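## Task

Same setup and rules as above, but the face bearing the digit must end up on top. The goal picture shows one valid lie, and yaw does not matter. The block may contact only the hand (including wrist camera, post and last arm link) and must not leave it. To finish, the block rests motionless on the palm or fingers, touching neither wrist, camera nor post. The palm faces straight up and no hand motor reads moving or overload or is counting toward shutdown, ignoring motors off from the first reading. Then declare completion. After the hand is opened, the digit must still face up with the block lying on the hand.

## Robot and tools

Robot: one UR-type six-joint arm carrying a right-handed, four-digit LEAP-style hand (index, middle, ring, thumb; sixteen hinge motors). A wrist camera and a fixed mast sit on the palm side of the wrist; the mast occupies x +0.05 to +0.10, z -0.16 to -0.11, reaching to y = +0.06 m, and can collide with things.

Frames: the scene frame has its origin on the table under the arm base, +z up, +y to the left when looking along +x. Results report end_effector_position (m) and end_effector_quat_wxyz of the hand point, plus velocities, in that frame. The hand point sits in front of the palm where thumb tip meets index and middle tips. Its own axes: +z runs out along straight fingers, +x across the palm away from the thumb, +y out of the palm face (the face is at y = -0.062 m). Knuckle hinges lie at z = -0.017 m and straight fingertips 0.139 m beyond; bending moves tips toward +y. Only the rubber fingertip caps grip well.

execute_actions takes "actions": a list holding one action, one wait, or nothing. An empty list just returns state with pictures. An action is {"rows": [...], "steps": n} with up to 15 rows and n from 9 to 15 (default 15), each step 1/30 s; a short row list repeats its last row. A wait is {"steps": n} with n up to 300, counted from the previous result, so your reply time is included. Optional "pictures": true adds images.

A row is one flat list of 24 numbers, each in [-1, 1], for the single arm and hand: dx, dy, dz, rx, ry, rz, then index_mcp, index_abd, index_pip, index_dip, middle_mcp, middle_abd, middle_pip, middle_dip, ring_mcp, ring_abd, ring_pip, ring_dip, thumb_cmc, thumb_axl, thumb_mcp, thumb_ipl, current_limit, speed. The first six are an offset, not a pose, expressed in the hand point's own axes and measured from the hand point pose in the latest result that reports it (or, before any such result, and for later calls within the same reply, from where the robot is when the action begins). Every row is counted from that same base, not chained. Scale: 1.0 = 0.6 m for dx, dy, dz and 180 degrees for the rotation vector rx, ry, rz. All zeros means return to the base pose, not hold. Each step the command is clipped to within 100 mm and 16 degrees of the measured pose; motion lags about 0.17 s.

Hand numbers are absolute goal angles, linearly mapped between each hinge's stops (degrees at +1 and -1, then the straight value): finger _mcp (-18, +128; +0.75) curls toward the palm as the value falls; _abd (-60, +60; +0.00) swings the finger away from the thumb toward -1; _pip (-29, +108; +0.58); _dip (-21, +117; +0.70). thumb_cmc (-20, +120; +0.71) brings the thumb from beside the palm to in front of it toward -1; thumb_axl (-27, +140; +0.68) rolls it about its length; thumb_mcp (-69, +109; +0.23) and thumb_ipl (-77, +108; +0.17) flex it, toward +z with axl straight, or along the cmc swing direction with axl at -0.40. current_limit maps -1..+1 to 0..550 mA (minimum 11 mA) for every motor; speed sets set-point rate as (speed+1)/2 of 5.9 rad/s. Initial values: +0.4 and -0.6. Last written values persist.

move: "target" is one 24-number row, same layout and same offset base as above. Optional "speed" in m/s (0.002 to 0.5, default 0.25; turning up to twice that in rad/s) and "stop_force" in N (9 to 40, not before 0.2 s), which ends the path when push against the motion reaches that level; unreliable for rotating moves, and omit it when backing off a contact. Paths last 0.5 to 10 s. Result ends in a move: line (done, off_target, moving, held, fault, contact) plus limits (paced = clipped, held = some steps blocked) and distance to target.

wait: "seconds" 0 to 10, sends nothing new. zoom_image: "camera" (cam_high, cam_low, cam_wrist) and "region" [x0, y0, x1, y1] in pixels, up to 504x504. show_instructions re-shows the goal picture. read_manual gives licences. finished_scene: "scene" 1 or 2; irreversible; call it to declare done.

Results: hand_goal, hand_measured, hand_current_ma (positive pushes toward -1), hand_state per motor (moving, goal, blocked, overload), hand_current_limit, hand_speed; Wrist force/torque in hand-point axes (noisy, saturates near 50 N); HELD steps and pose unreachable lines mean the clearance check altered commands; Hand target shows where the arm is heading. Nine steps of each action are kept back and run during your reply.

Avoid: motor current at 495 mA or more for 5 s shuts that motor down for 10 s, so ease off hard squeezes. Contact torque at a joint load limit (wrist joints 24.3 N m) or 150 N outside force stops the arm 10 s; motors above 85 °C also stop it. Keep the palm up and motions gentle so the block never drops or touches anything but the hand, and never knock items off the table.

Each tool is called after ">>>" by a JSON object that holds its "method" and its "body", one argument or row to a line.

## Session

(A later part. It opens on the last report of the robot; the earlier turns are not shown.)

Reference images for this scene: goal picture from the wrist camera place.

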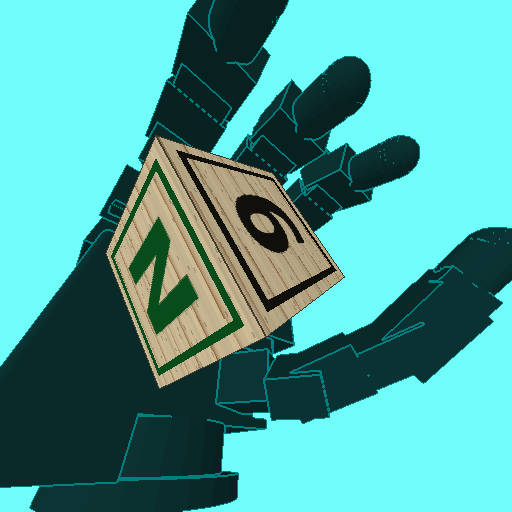

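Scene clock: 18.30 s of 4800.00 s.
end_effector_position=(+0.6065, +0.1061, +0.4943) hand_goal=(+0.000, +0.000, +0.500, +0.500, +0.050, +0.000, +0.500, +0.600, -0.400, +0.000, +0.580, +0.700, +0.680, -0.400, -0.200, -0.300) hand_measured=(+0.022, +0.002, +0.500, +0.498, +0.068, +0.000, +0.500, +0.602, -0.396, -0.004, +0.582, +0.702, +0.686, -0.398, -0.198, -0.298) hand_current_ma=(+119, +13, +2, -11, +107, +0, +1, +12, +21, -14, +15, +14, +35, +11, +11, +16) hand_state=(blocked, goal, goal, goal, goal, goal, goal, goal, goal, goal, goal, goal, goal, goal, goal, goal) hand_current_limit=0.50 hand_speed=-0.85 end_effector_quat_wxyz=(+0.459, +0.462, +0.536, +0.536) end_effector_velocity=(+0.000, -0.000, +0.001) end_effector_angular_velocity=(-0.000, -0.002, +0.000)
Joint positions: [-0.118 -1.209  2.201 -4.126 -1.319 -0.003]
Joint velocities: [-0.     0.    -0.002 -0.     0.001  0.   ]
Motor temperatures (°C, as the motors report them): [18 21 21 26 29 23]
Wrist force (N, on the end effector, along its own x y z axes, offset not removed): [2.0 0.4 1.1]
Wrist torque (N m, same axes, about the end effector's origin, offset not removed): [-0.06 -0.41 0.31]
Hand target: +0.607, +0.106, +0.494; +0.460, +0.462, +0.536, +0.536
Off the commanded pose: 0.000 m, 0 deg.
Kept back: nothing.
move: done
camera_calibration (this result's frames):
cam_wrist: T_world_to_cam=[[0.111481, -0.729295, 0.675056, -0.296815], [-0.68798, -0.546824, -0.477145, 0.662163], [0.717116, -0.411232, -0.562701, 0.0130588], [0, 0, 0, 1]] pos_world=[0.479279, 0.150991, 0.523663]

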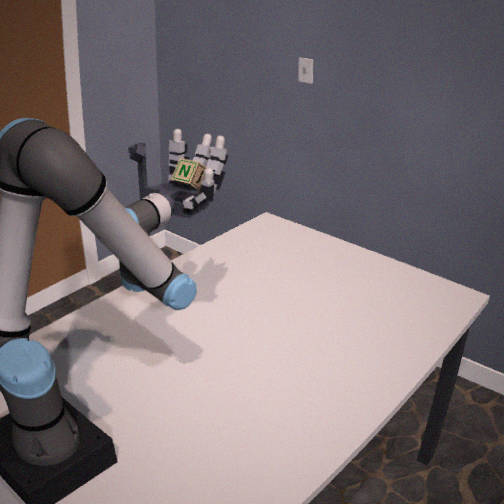

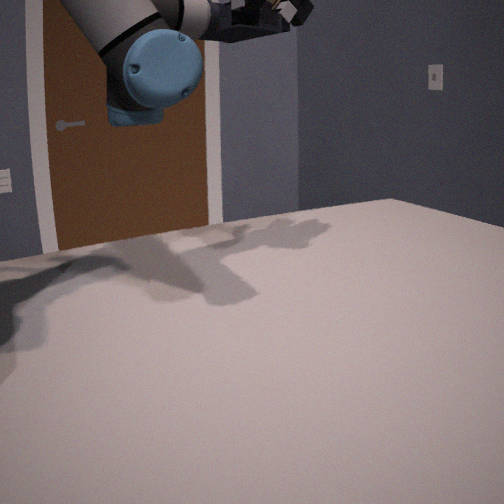

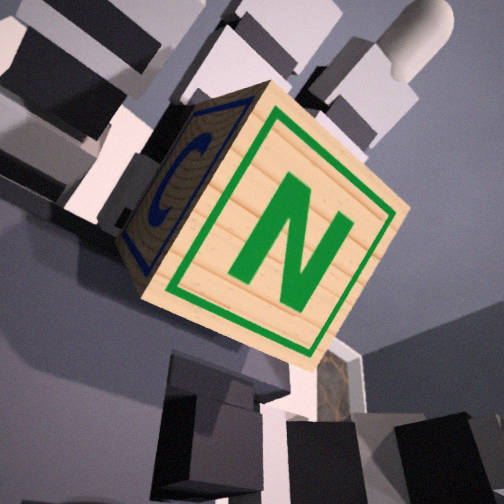

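>>> {"method": "move", "body": {
  "target": [0,0,0,0,0,0,-0.3,0,0.58,0.6,-0.3,0,0.58,0.6,-0.4,0,0.58,0.7,0.68,-0.4,-0.2,-0.3,0.5,-0.85]
}}

Scene clock: 19.83 s of 4800.00 s.
end_effector_position=(+0.6065, +0.1061, +0.4943) hand_goal=(-0.300, +0.000, +0.580, +0.600, -0.300, +0.000, +0.580, +0.600, -0.400, +0.000, +0.580, +0.700, +0.680, -0.400, -0.200, -0.300) hand_measured=(-0.290, +0.002, +0.580, +0.598, -0.290, +0.000, +0.580, +0.602, -0.396, -0.004, +0.582, +0.702, +0.686, -0.398, -0.198, -0.298) hand_current_ma=(+60, +13, -4, -14, +59, +0, -4, +12, +21, -14, +15, +14, +35, +11, +11, +16) hand_state=(goal, goal, goal, goal, goal, goal, goal, goal, goal, goal, goal, goal, goal, goal, goal, goal) hand_current_limit=0.50 hand_speed=-0.85 end_effector_quat_wxyz=(+0.459, +0.462, +0.536, +0.536) end_effector_velocity=(-0.000, -0.001, +0.001) end_effector_angular_velocity=(-0.000, -0.001, -0.002)
Joint positions: [-0.118 -1.209  2.201 -4.126 -1.319 -0.003]
Joint velocities: [-0.001 -0.001  0.    -0.    -0.001 -0.   ]
Motor temperatures (°C, as the motors report them): [18 21 21 26 29 23]
Wrist force (N, on the end effector, along its own x y z axes, offset not removed): [1.0 -0.2 -0.2]
Wrist torque (N m, same axes, about the end effector's origin, offset not removed): [-0.10 -0.23 0.20]
Hand target: +0.607, +0.106, +0.494; +0.459, +0.462, +0.536, +0.536
Off the commanded pose: 0.000 m, 0 deg.
Kept back: nothing.
move: done
camera_calibration (this result's frames):
cam_wrist: T_world_to_cam=[[0.111481, -0.729295, 0.675056, -0.296815], [-0.68798, -0.546824, -0.477145, 0.662163], [0.717116, -0.411232, -0.562701, 0.0130588], [0, 0, 0, 1]] pos_world=[0.479279, 0.150991, 0.523663]

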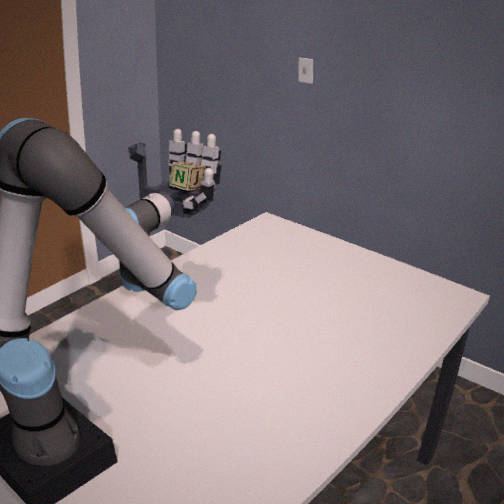

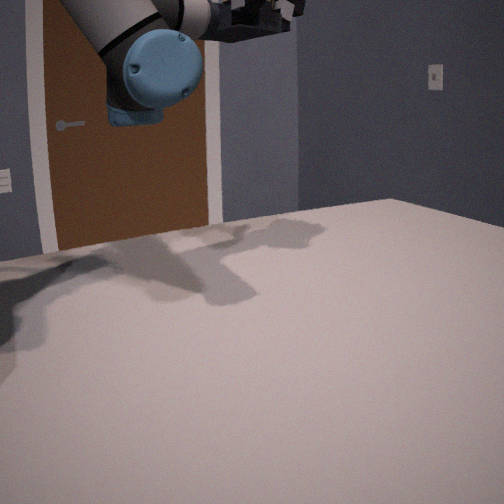

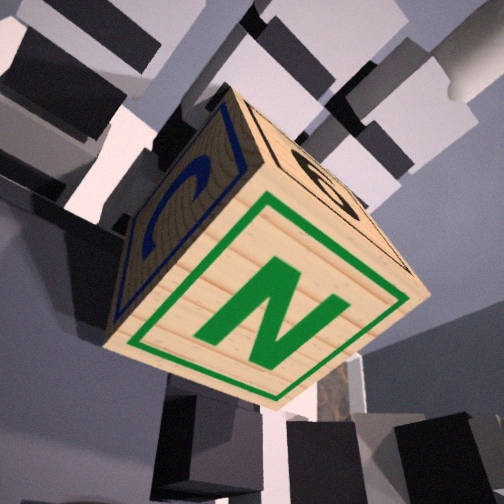

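>>> {"method": "move", "body": {
  "target": [0,0,0,0,0,0,-0.2,0,0.58,0.6,-0.2,0,0.58,0.6,-0.2,0,0.58,0.7,0.75,0.68,0.23,0.17,0.5,-0.6]
}}

>>> {"method": "zoom_image", "body": {
  "camera": "cam_high",
  "region": [120,110,260,250]
}}

Scene clock: 21.73 s of 4800.00 s.
end_effector_position=(+0.6065, +0.1061, +0.4943) hand_goal=(-0.200, +0.000, +0.580, +0.600, -0.200, +0.000, +0.580, +0.600, -0.200, +0.000, +0.580, +0.700, +0.750, +0.680, +0.230, +0.170) hand_measured=(-0.196, +0.002, +0.580, +0.598, -0.196, +0.000, +0.580, +0.602, -0.196, -0.004, +0.582, +0.702, +0.760, +0.678, +0.232, +0.170) hand_current_ma=(+19, +13, -4, -14, +20, +0, -3, +12, +19, -14, +14, +14, +55, -15, +14, -7) hand_state=(goal, goal, goal, goal, goal, goal, goal, goal, goal, goal, goal, goal, goal, goal, goal, goal) hand_current_limit=0.50 hand_speed=-0.60 end_effector_quat_wxyz=(+0.459, +0.462, +0.536, +0.536) end_effector_velocity=(+0.000, -0.001, -0.000) end_effector_angular_velocity=(+0.000, +0.000, -0.001)
Joint positions: [-0.118 -1.209  2.201 -4.126 -1.319 -0.003]
Joint velocities: [-0.001  0.    -0.     0.    -0.     0.   ]
Motor temperatures (°C, as the motors report them): [18 21 21 26 29 23]
Wrist force (N, on the end effector, along its own x y z axes, offset not removed): [0.2 0.7 -1.0]
Wrist torque (N m, same axes, about the end effector's origin, offset not removed): [0.09 -0.13 0.14]
Hand target: +0.607, +0.106, +0.494; +0.459, +0.462, +0.536, +0.536
Off the commanded pose: 0.000 m, 0 deg.
Kept back: nothing.
move: done
camera_calibration (this result's frames):
cam_wrist: T_world_to_cam=[[0.111481, -0.729295, 0.675056, -0.296815], [-0.68798, -0.546824, -0.477145, 0.662163], [0.717116, -0.411232, -0.562701, 0.0130588], [0, 0, 0, 1]] pos_world=[0.479279, 0.150991, 0.523663]

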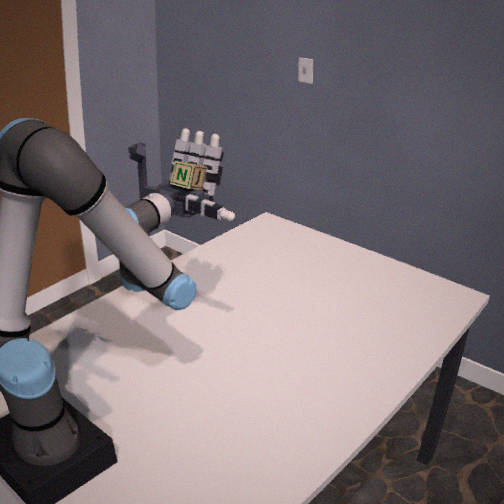

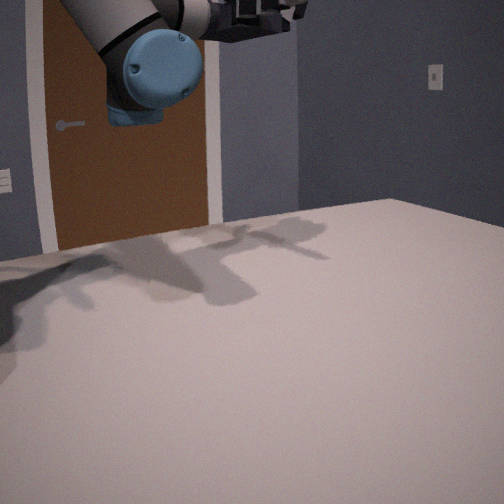

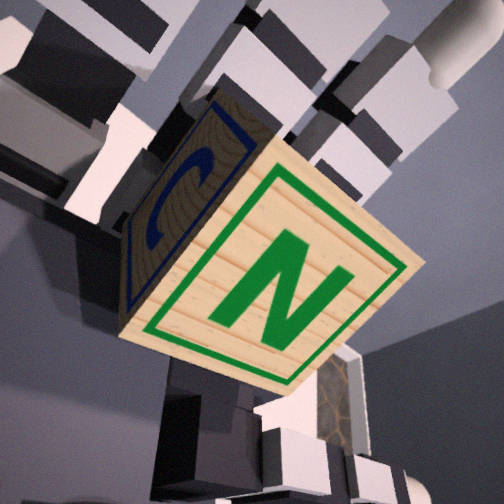

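Region (120, 110, 260, 250) of cam_high's 504x504 image, scaled by 3.600, with more detail than that image has.

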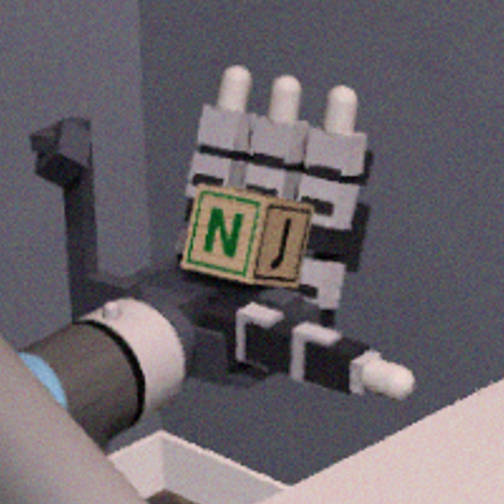

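>>> {"method": "move", "body": {
  "target": [0,0,0,0,0,0,-0.72,0,0.8,0.6,-0.72,0,0.8,0.6,-0.2,0,0.58,0.7,0.75,0.68,0.23,0.17,0.5,-0.8]
}}

>>> {"method": "move", "body": {
  "target": [0,0,0,0,0,0,0.4,0,0.5,0.6,0.4,0,0.5,0.6,0.4,0,0.5,0.6,0.71,0.68,0.23,0.17,0.5,-0.5]
}}

>>> {"method": "wait", "body": {
  "seconds": 1.5
}}

>>> {"method": "zoom_image", "body": {
  "camera": "cam_high",
  "region": [120,110,260,250]
}}

Scene clock: 23.50 s of 4800.00 s.
end_effector_position=(+0.6065, +0.1061, +0.4943) hand_goal=(-0.720, +0.000, +0.800, +0.600, -0.720, +0.000, +0.800, +0.600, -0.200, +0.000, +0.580, +0.700, +0.750, +0.680, +0.230, +0.170) hand_measured=(-0.716, +0.002, +0.798, +0.598, -0.716, +0.000, +0.798, +0.602, -0.196, -0.004, +0.582, +0.702, +0.760, +0.678, +0.232, +0.170) hand_current_ma=(+22, +13, -7, -14, +27, +0, -7, +12, +19, -14, +14, +14, +55, -15, +14, -7) hand_state=(goal, goal, goal, goal, goal, goal, goal, goal, goal, goal, goal, goal, goal, goal, goal, goal) hand_current_limit=0.50 hand_speed=-0.80 end_effector_quat_wxyz=(+0.459, +0.462, +0.536, +0.536) end_effector_velocity=(-0.000, +0.001, -0.000) end_effector_angular_velocity=(+0.001, +0.000, +0.004)
Joint positions: [-0.118 -1.209  2.201 -4.126 -1.319 -0.003]
Joint velocities: [ 0.001 -0.     0.001  0.     0.003  0.001]
Motor temperatures (°C, as the motors report them): [18 21 21 26 29 23]
Wrist force (N, on the end effector, along its own x y z axes, offset not removed): [0.8 0.1 -0.8]
Wrist torque (N m, same axes, about the end effector's origin, offset not removed): [0.01 -0.21 0.26]
Hand target: +0.607, +0.106, +0.494; +0.459, +0.462, +0.536, +0.536
Off the commanded pose: 0.000 m, 0 deg.
Kept back: nothing.
move: done
camera_calibration (this result's frames):
cam_wrist: T_world_to_cam=[[0.111481, -0.729295, 0.675056, -0.296815], [-0.68798, -0.546824, -0.477145, 0.662163], [0.717116, -0.411232, -0.562701, 0.0130587], [0, 0, 0, 1]] pos_world=[0.479279, 0.150991, 0.523663]

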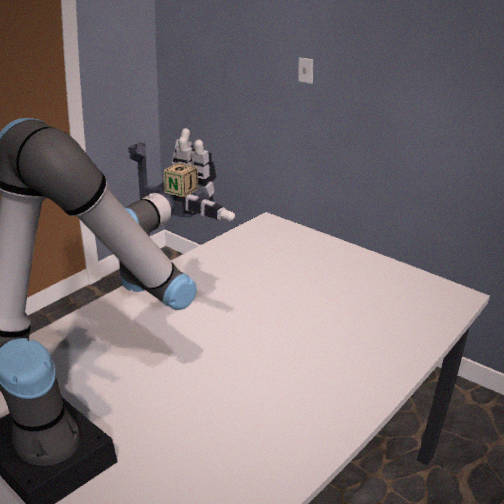

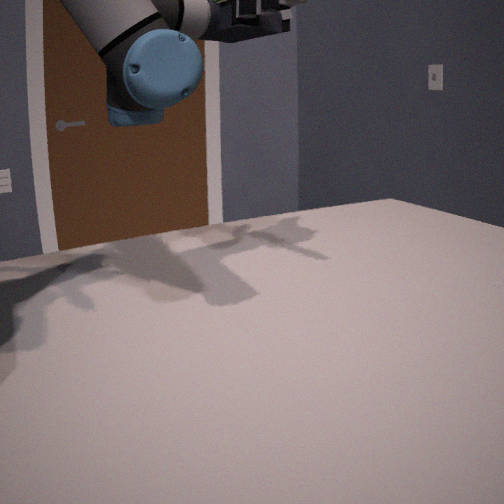

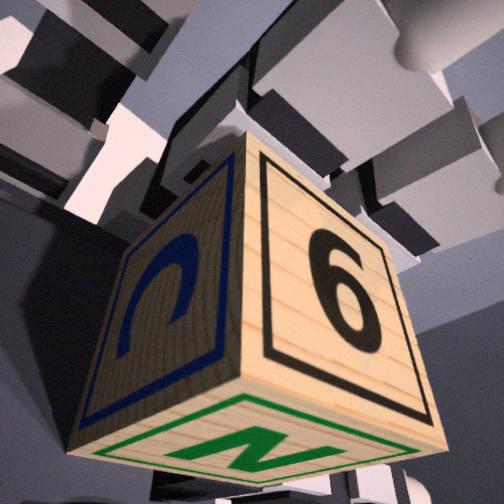

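Scene clock: 24.77 s of 4800.00 s.
end_effector_position=(+0.6065, +0.1061, +0.4943) hand_goal=(+0.400, +0.000, +0.500, +0.600, +0.400, +0.000, +0.500, +0.600, +0.400, +0.000, +0.500, +0.600, +0.710, +0.680, +0.230, +0.170) hand_measured=(+0.408, +0.002, +0.504, +0.598, +0.408, +0.000, +0.504, +0.602, +0.410, -0.004, +0.506, +0.602, +0.738, +0.678, +0.232, +0.170) hand_current_ma=(+49, +13, +19, -12, +49, +0, +19, +12, +54, -14, +31, +17, +139, -15, +14, -7) hand_state=(goal, goal, goal, goal, goal, goal, goal, goal, goal, goal, goal, goal, blocked, goal, goal, goal) hand_current_limit=0.50 hand_speed=-0.50 end_effector_quat_wxyz=(+0.459, +0.462, +0.536, +0.536) end_effector_velocity=(-0.000, -0.000, -0.001) end_effector_angular_velocity=(+0.000, +0.002, -0.001)
Joint positions: [-0.118 -1.209  2.201 -4.126 -1.319 -0.003]
Joint velocities: [-0.     0.001  0.001 -0.001 -0.001 -0.   ]
Motor temperatures (°C, as the motors report them): [18 21 21 26 29 23]
Wrist force (N, on the end effector, along its own x y z axes, offset not removed): [1.0 -0.6 -0.5]
Wrist torque (N m, same axes, about the end effector's origin, offset not removed): [-0.04 -0.19 0.27]
Hand target: +0.607, +0.106, +0.494; +0.459, +0.462, +0.536, +0.536
Off the commanded pose: 0.000 m, 0 deg.
Kept back: nothing.
move: done
camera_calibration (this result's frames):
cam_wrist: T_world_to_cam=[[0.111481, -0.729295, 0.675056, -0.296815], [-0.68798, -0.546824, -0.477145, 0.662163], [0.717116, -0.411232, -0.562701, 0.0130588], [0, 0, 0, 1]] pos_world=[0.479279, 0.150991, 0.523663]

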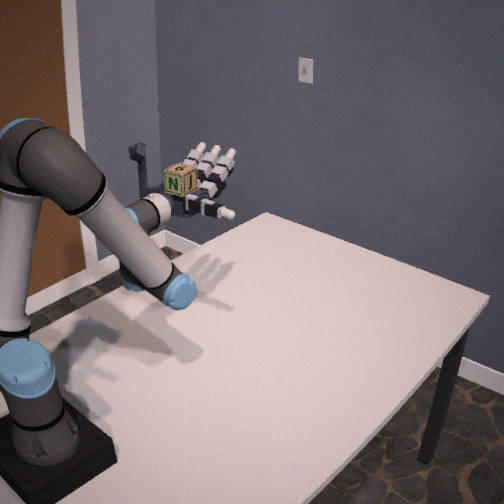

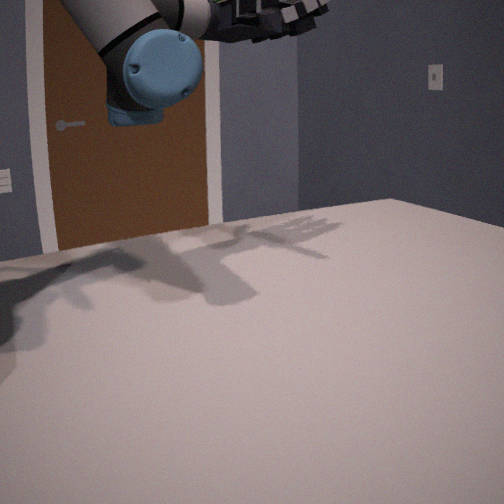

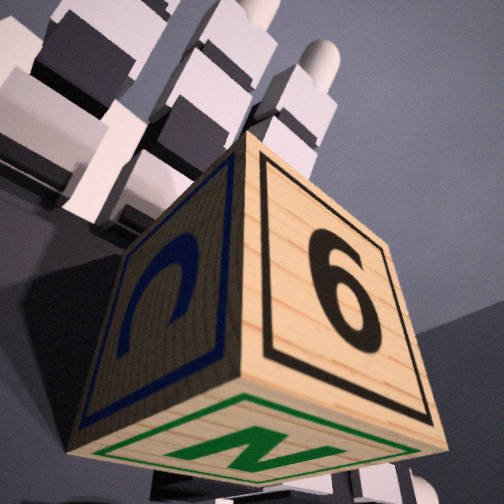

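Scene clock: 26.27 s of 4800.00 s.
end_effector_position=(+0.6065, +0.1061, +0.4943) hand_goal=(+0.400, +0.000, +0.500, +0.600, +0.400, +0.000, +0.500, +0.600, +0.400, +0.000, +0.500, +0.600, +0.710, +0.680, +0.230, +0.170) hand_measured=(+0.408, +0.002, +0.504, +0.598, +0.408, +0.000, +0.504, +0.602, +0.410, -0.004, +0.506, +0.602, +0.738, +0.678, +0.232, +0.170) hand_current_ma=(+49, +13, +19, -12, +49, +0, +19, +12, +54, -14, +31, +17, +139, -15, +14, -7) hand_state=(goal, goal, goal, goal, goal, goal, goal, goal, goal, goal, goal, goal, blocked, goal, goal, goal) hand_current_limit=0.50 hand_speed=-0.50 end_effector_quat_wxyz=(+0.459, +0.462, +0.536, +0.536) end_effector_velocity=(-0.000, -0.000, +0.001) end_effector_angular_velocity=(+0.000, -0.002, -0.001)
Joint positions: [-0.118 -1.209  2.201 -4.126 -1.319 -0.003]
Joint velocities: [-0.    -0.001 -0.    -0.001 -0.001  0.001]
Motor temperatures (°C, as the motors report them): [18 21 21 26 29 23]
Wrist force (N, on the end effector, along its own x y z axes, offset not removed): [0.8 0.8 0.4]
Wrist torque (N m, same axes, about the end effector's origin, offset not removed): [0.15 -0.18 0.28]
Hand target: +0.607, +0.106, +0.494; +0.459, +0.462, +0.536, +0.536
Off the commanded pose: 0.000 m, 0 deg.
Kept back: nothing.
Steps of this call (steps 1 to 45: nothing new was sent). Readings (end_effector_position | what the end effector reports):
1: (+0.6065, +0.1061, +0.4943) | hand_goal=(+0.400, +0.000, +0.500, +0.600, +0.400, +0.000, +0.500, +0.600, +0.400, +0.000, +0.500, +0.600, +0.710, +0.680, +0.230, +0.170) hand_measured=(+0.408, +0.002, +0.504, +0.598, +0.408, +0.000, +0.504, +0.602, +0.410, -0.004, +0.506, +0.602, +0.738, +0.678, +0.232, +0.170) hand_current_ma=(+49, +13, +19, -12, +49, +0, +19, +12, +54, -14, +31, +17, +139, -15, +14, -7) hand_state=(goal, goal, goal, goal, goal, goal, goal, goal, goal, goal, goal, goal, blocked, goal, goal, goal) hand_current_limit=0.50 hand_speed=-0.50
2: (+0.6065, +0.1061, +0.4943) | hand_goal=(+0.400, +0.000, +0.500, +0.600, +0.400, +0.000, +0.500, +0.600, +0.400, +0.000, +0.500, +0.600, +0.710, +0.680, +0.230, +0.170) hand_measured=(+0.408, +0.002, +0.504, +0.598, +0.408, +0.000, +0.504, +0.602, +0.410, -0.004, +0.506, +0.602, +0.738, +0.678, +0.232, +0.170) hand_current_ma=(+49, +13, +19, -12, +49, +0, +19, +12, +54, -14, +31, +17, +139, -15, +14, -7) hand_state=(goal, goal, goal, goal, goal, goal, goal, goal, goal, goal, goal, goal, blocked, goal, goal, goal) hand_current_limit=0.50 hand_speed=-0.50
4: (+0.6065, +0.1061, +0.4943) | hand_goal=(+0.400, +0.000, +0.500, +0.600, +0.400, +0.000, +0.500, +0.600, +0.400, +0.000, +0.500, +0.600, +0.710, +0.680, +0.230, +0.170) hand_measured=(+0.408, +0.002, +0.504, +0.598, +0.408, +0.000, +0.504, +0.602, +0.410, -0.004, +0.506, +0.602, +0.738, +0.678, +0.232, +0.170) hand_current_ma=(+49, +13, +19, -12, +49, +0, +19, +12, +54, -14, +31, +17, +139, -15, +14, -7) hand_state=(goal, goal, goal, goal, goal, goal, goal, goal, goal, goal, goal, goal, blocked, goal, goal, goal) hand_current_limit=0.50 hand_speed=-0.50
8: (+0.6065, +0.1061, +0.4943) | hand_goal=(+0.400, +0.000, +0.500, +0.600, +0.400, +0.000, +0.500, +0.600, +0.400, +0.000, +0.500, +0.600, +0.710, +0.680, +0.230, +0.170) hand_measured=(+0.408, +0.002, +0.504, +0.598, +0.408, +0.000, +0.504, +0.602, +0.410, -0.004, +0.506, +0.602, +0.738, +0.678, +0.232, +0.170) hand_current_ma=(+49, +13, +19, -12, +49, +0, +19, +12, +54, -14, +31, +17, +139, -15, +14, -7) hand_state=(goal, goal, goal, goal, goal, goal, goal, goal, goal, goal, goal, goal, blocked, goal, goal, goal) hand_current_limit=0.50 hand_speed=-0.50
45: the state above
camera_calibration (this result's frames):
cam_wrist: T_world_to_cam=[[0.111481, -0.729295, 0.675056, -0.296815], [-0.68798, -0.546824, -0.477145, 0.662163], [0.717116, -0.411232, -0.562701, 0.0130589], [0, 0, 0, 1]] pos_world=[0.479279, 0.150991, 0.523663]

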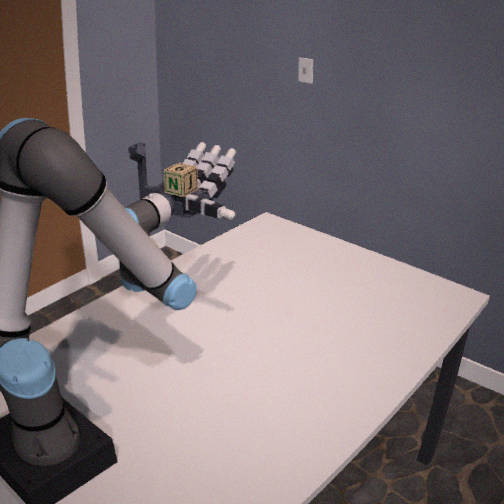

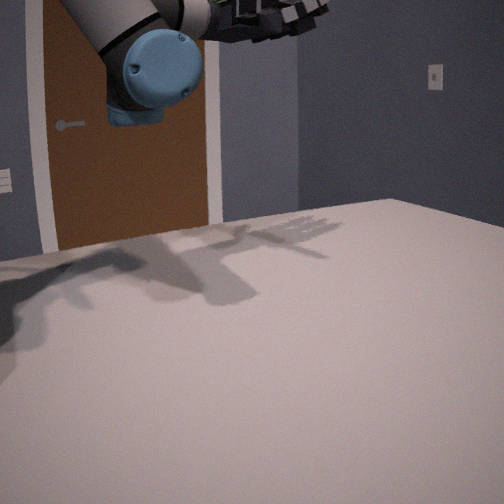

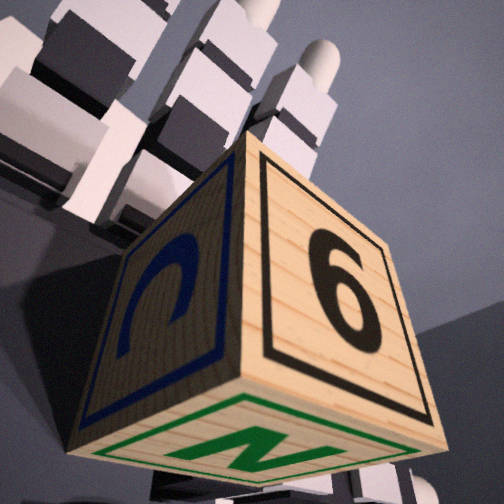

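Region (120, 110, 260, 250) of cam_high's 504x504 image, scaled by 3.600, with more detail than that image has.

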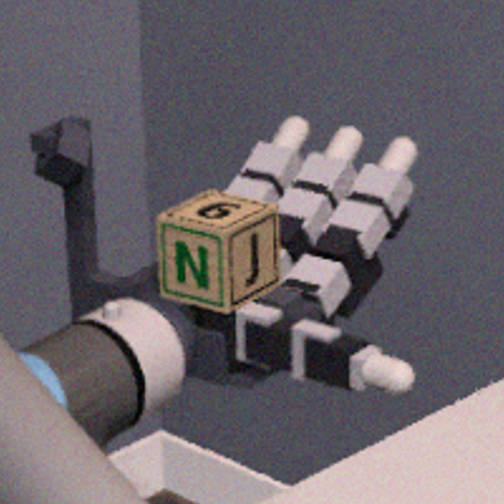

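>>> {"method": "finished_scene", "body": {
  "scene": 2
}}

The scene is finished: the task was done.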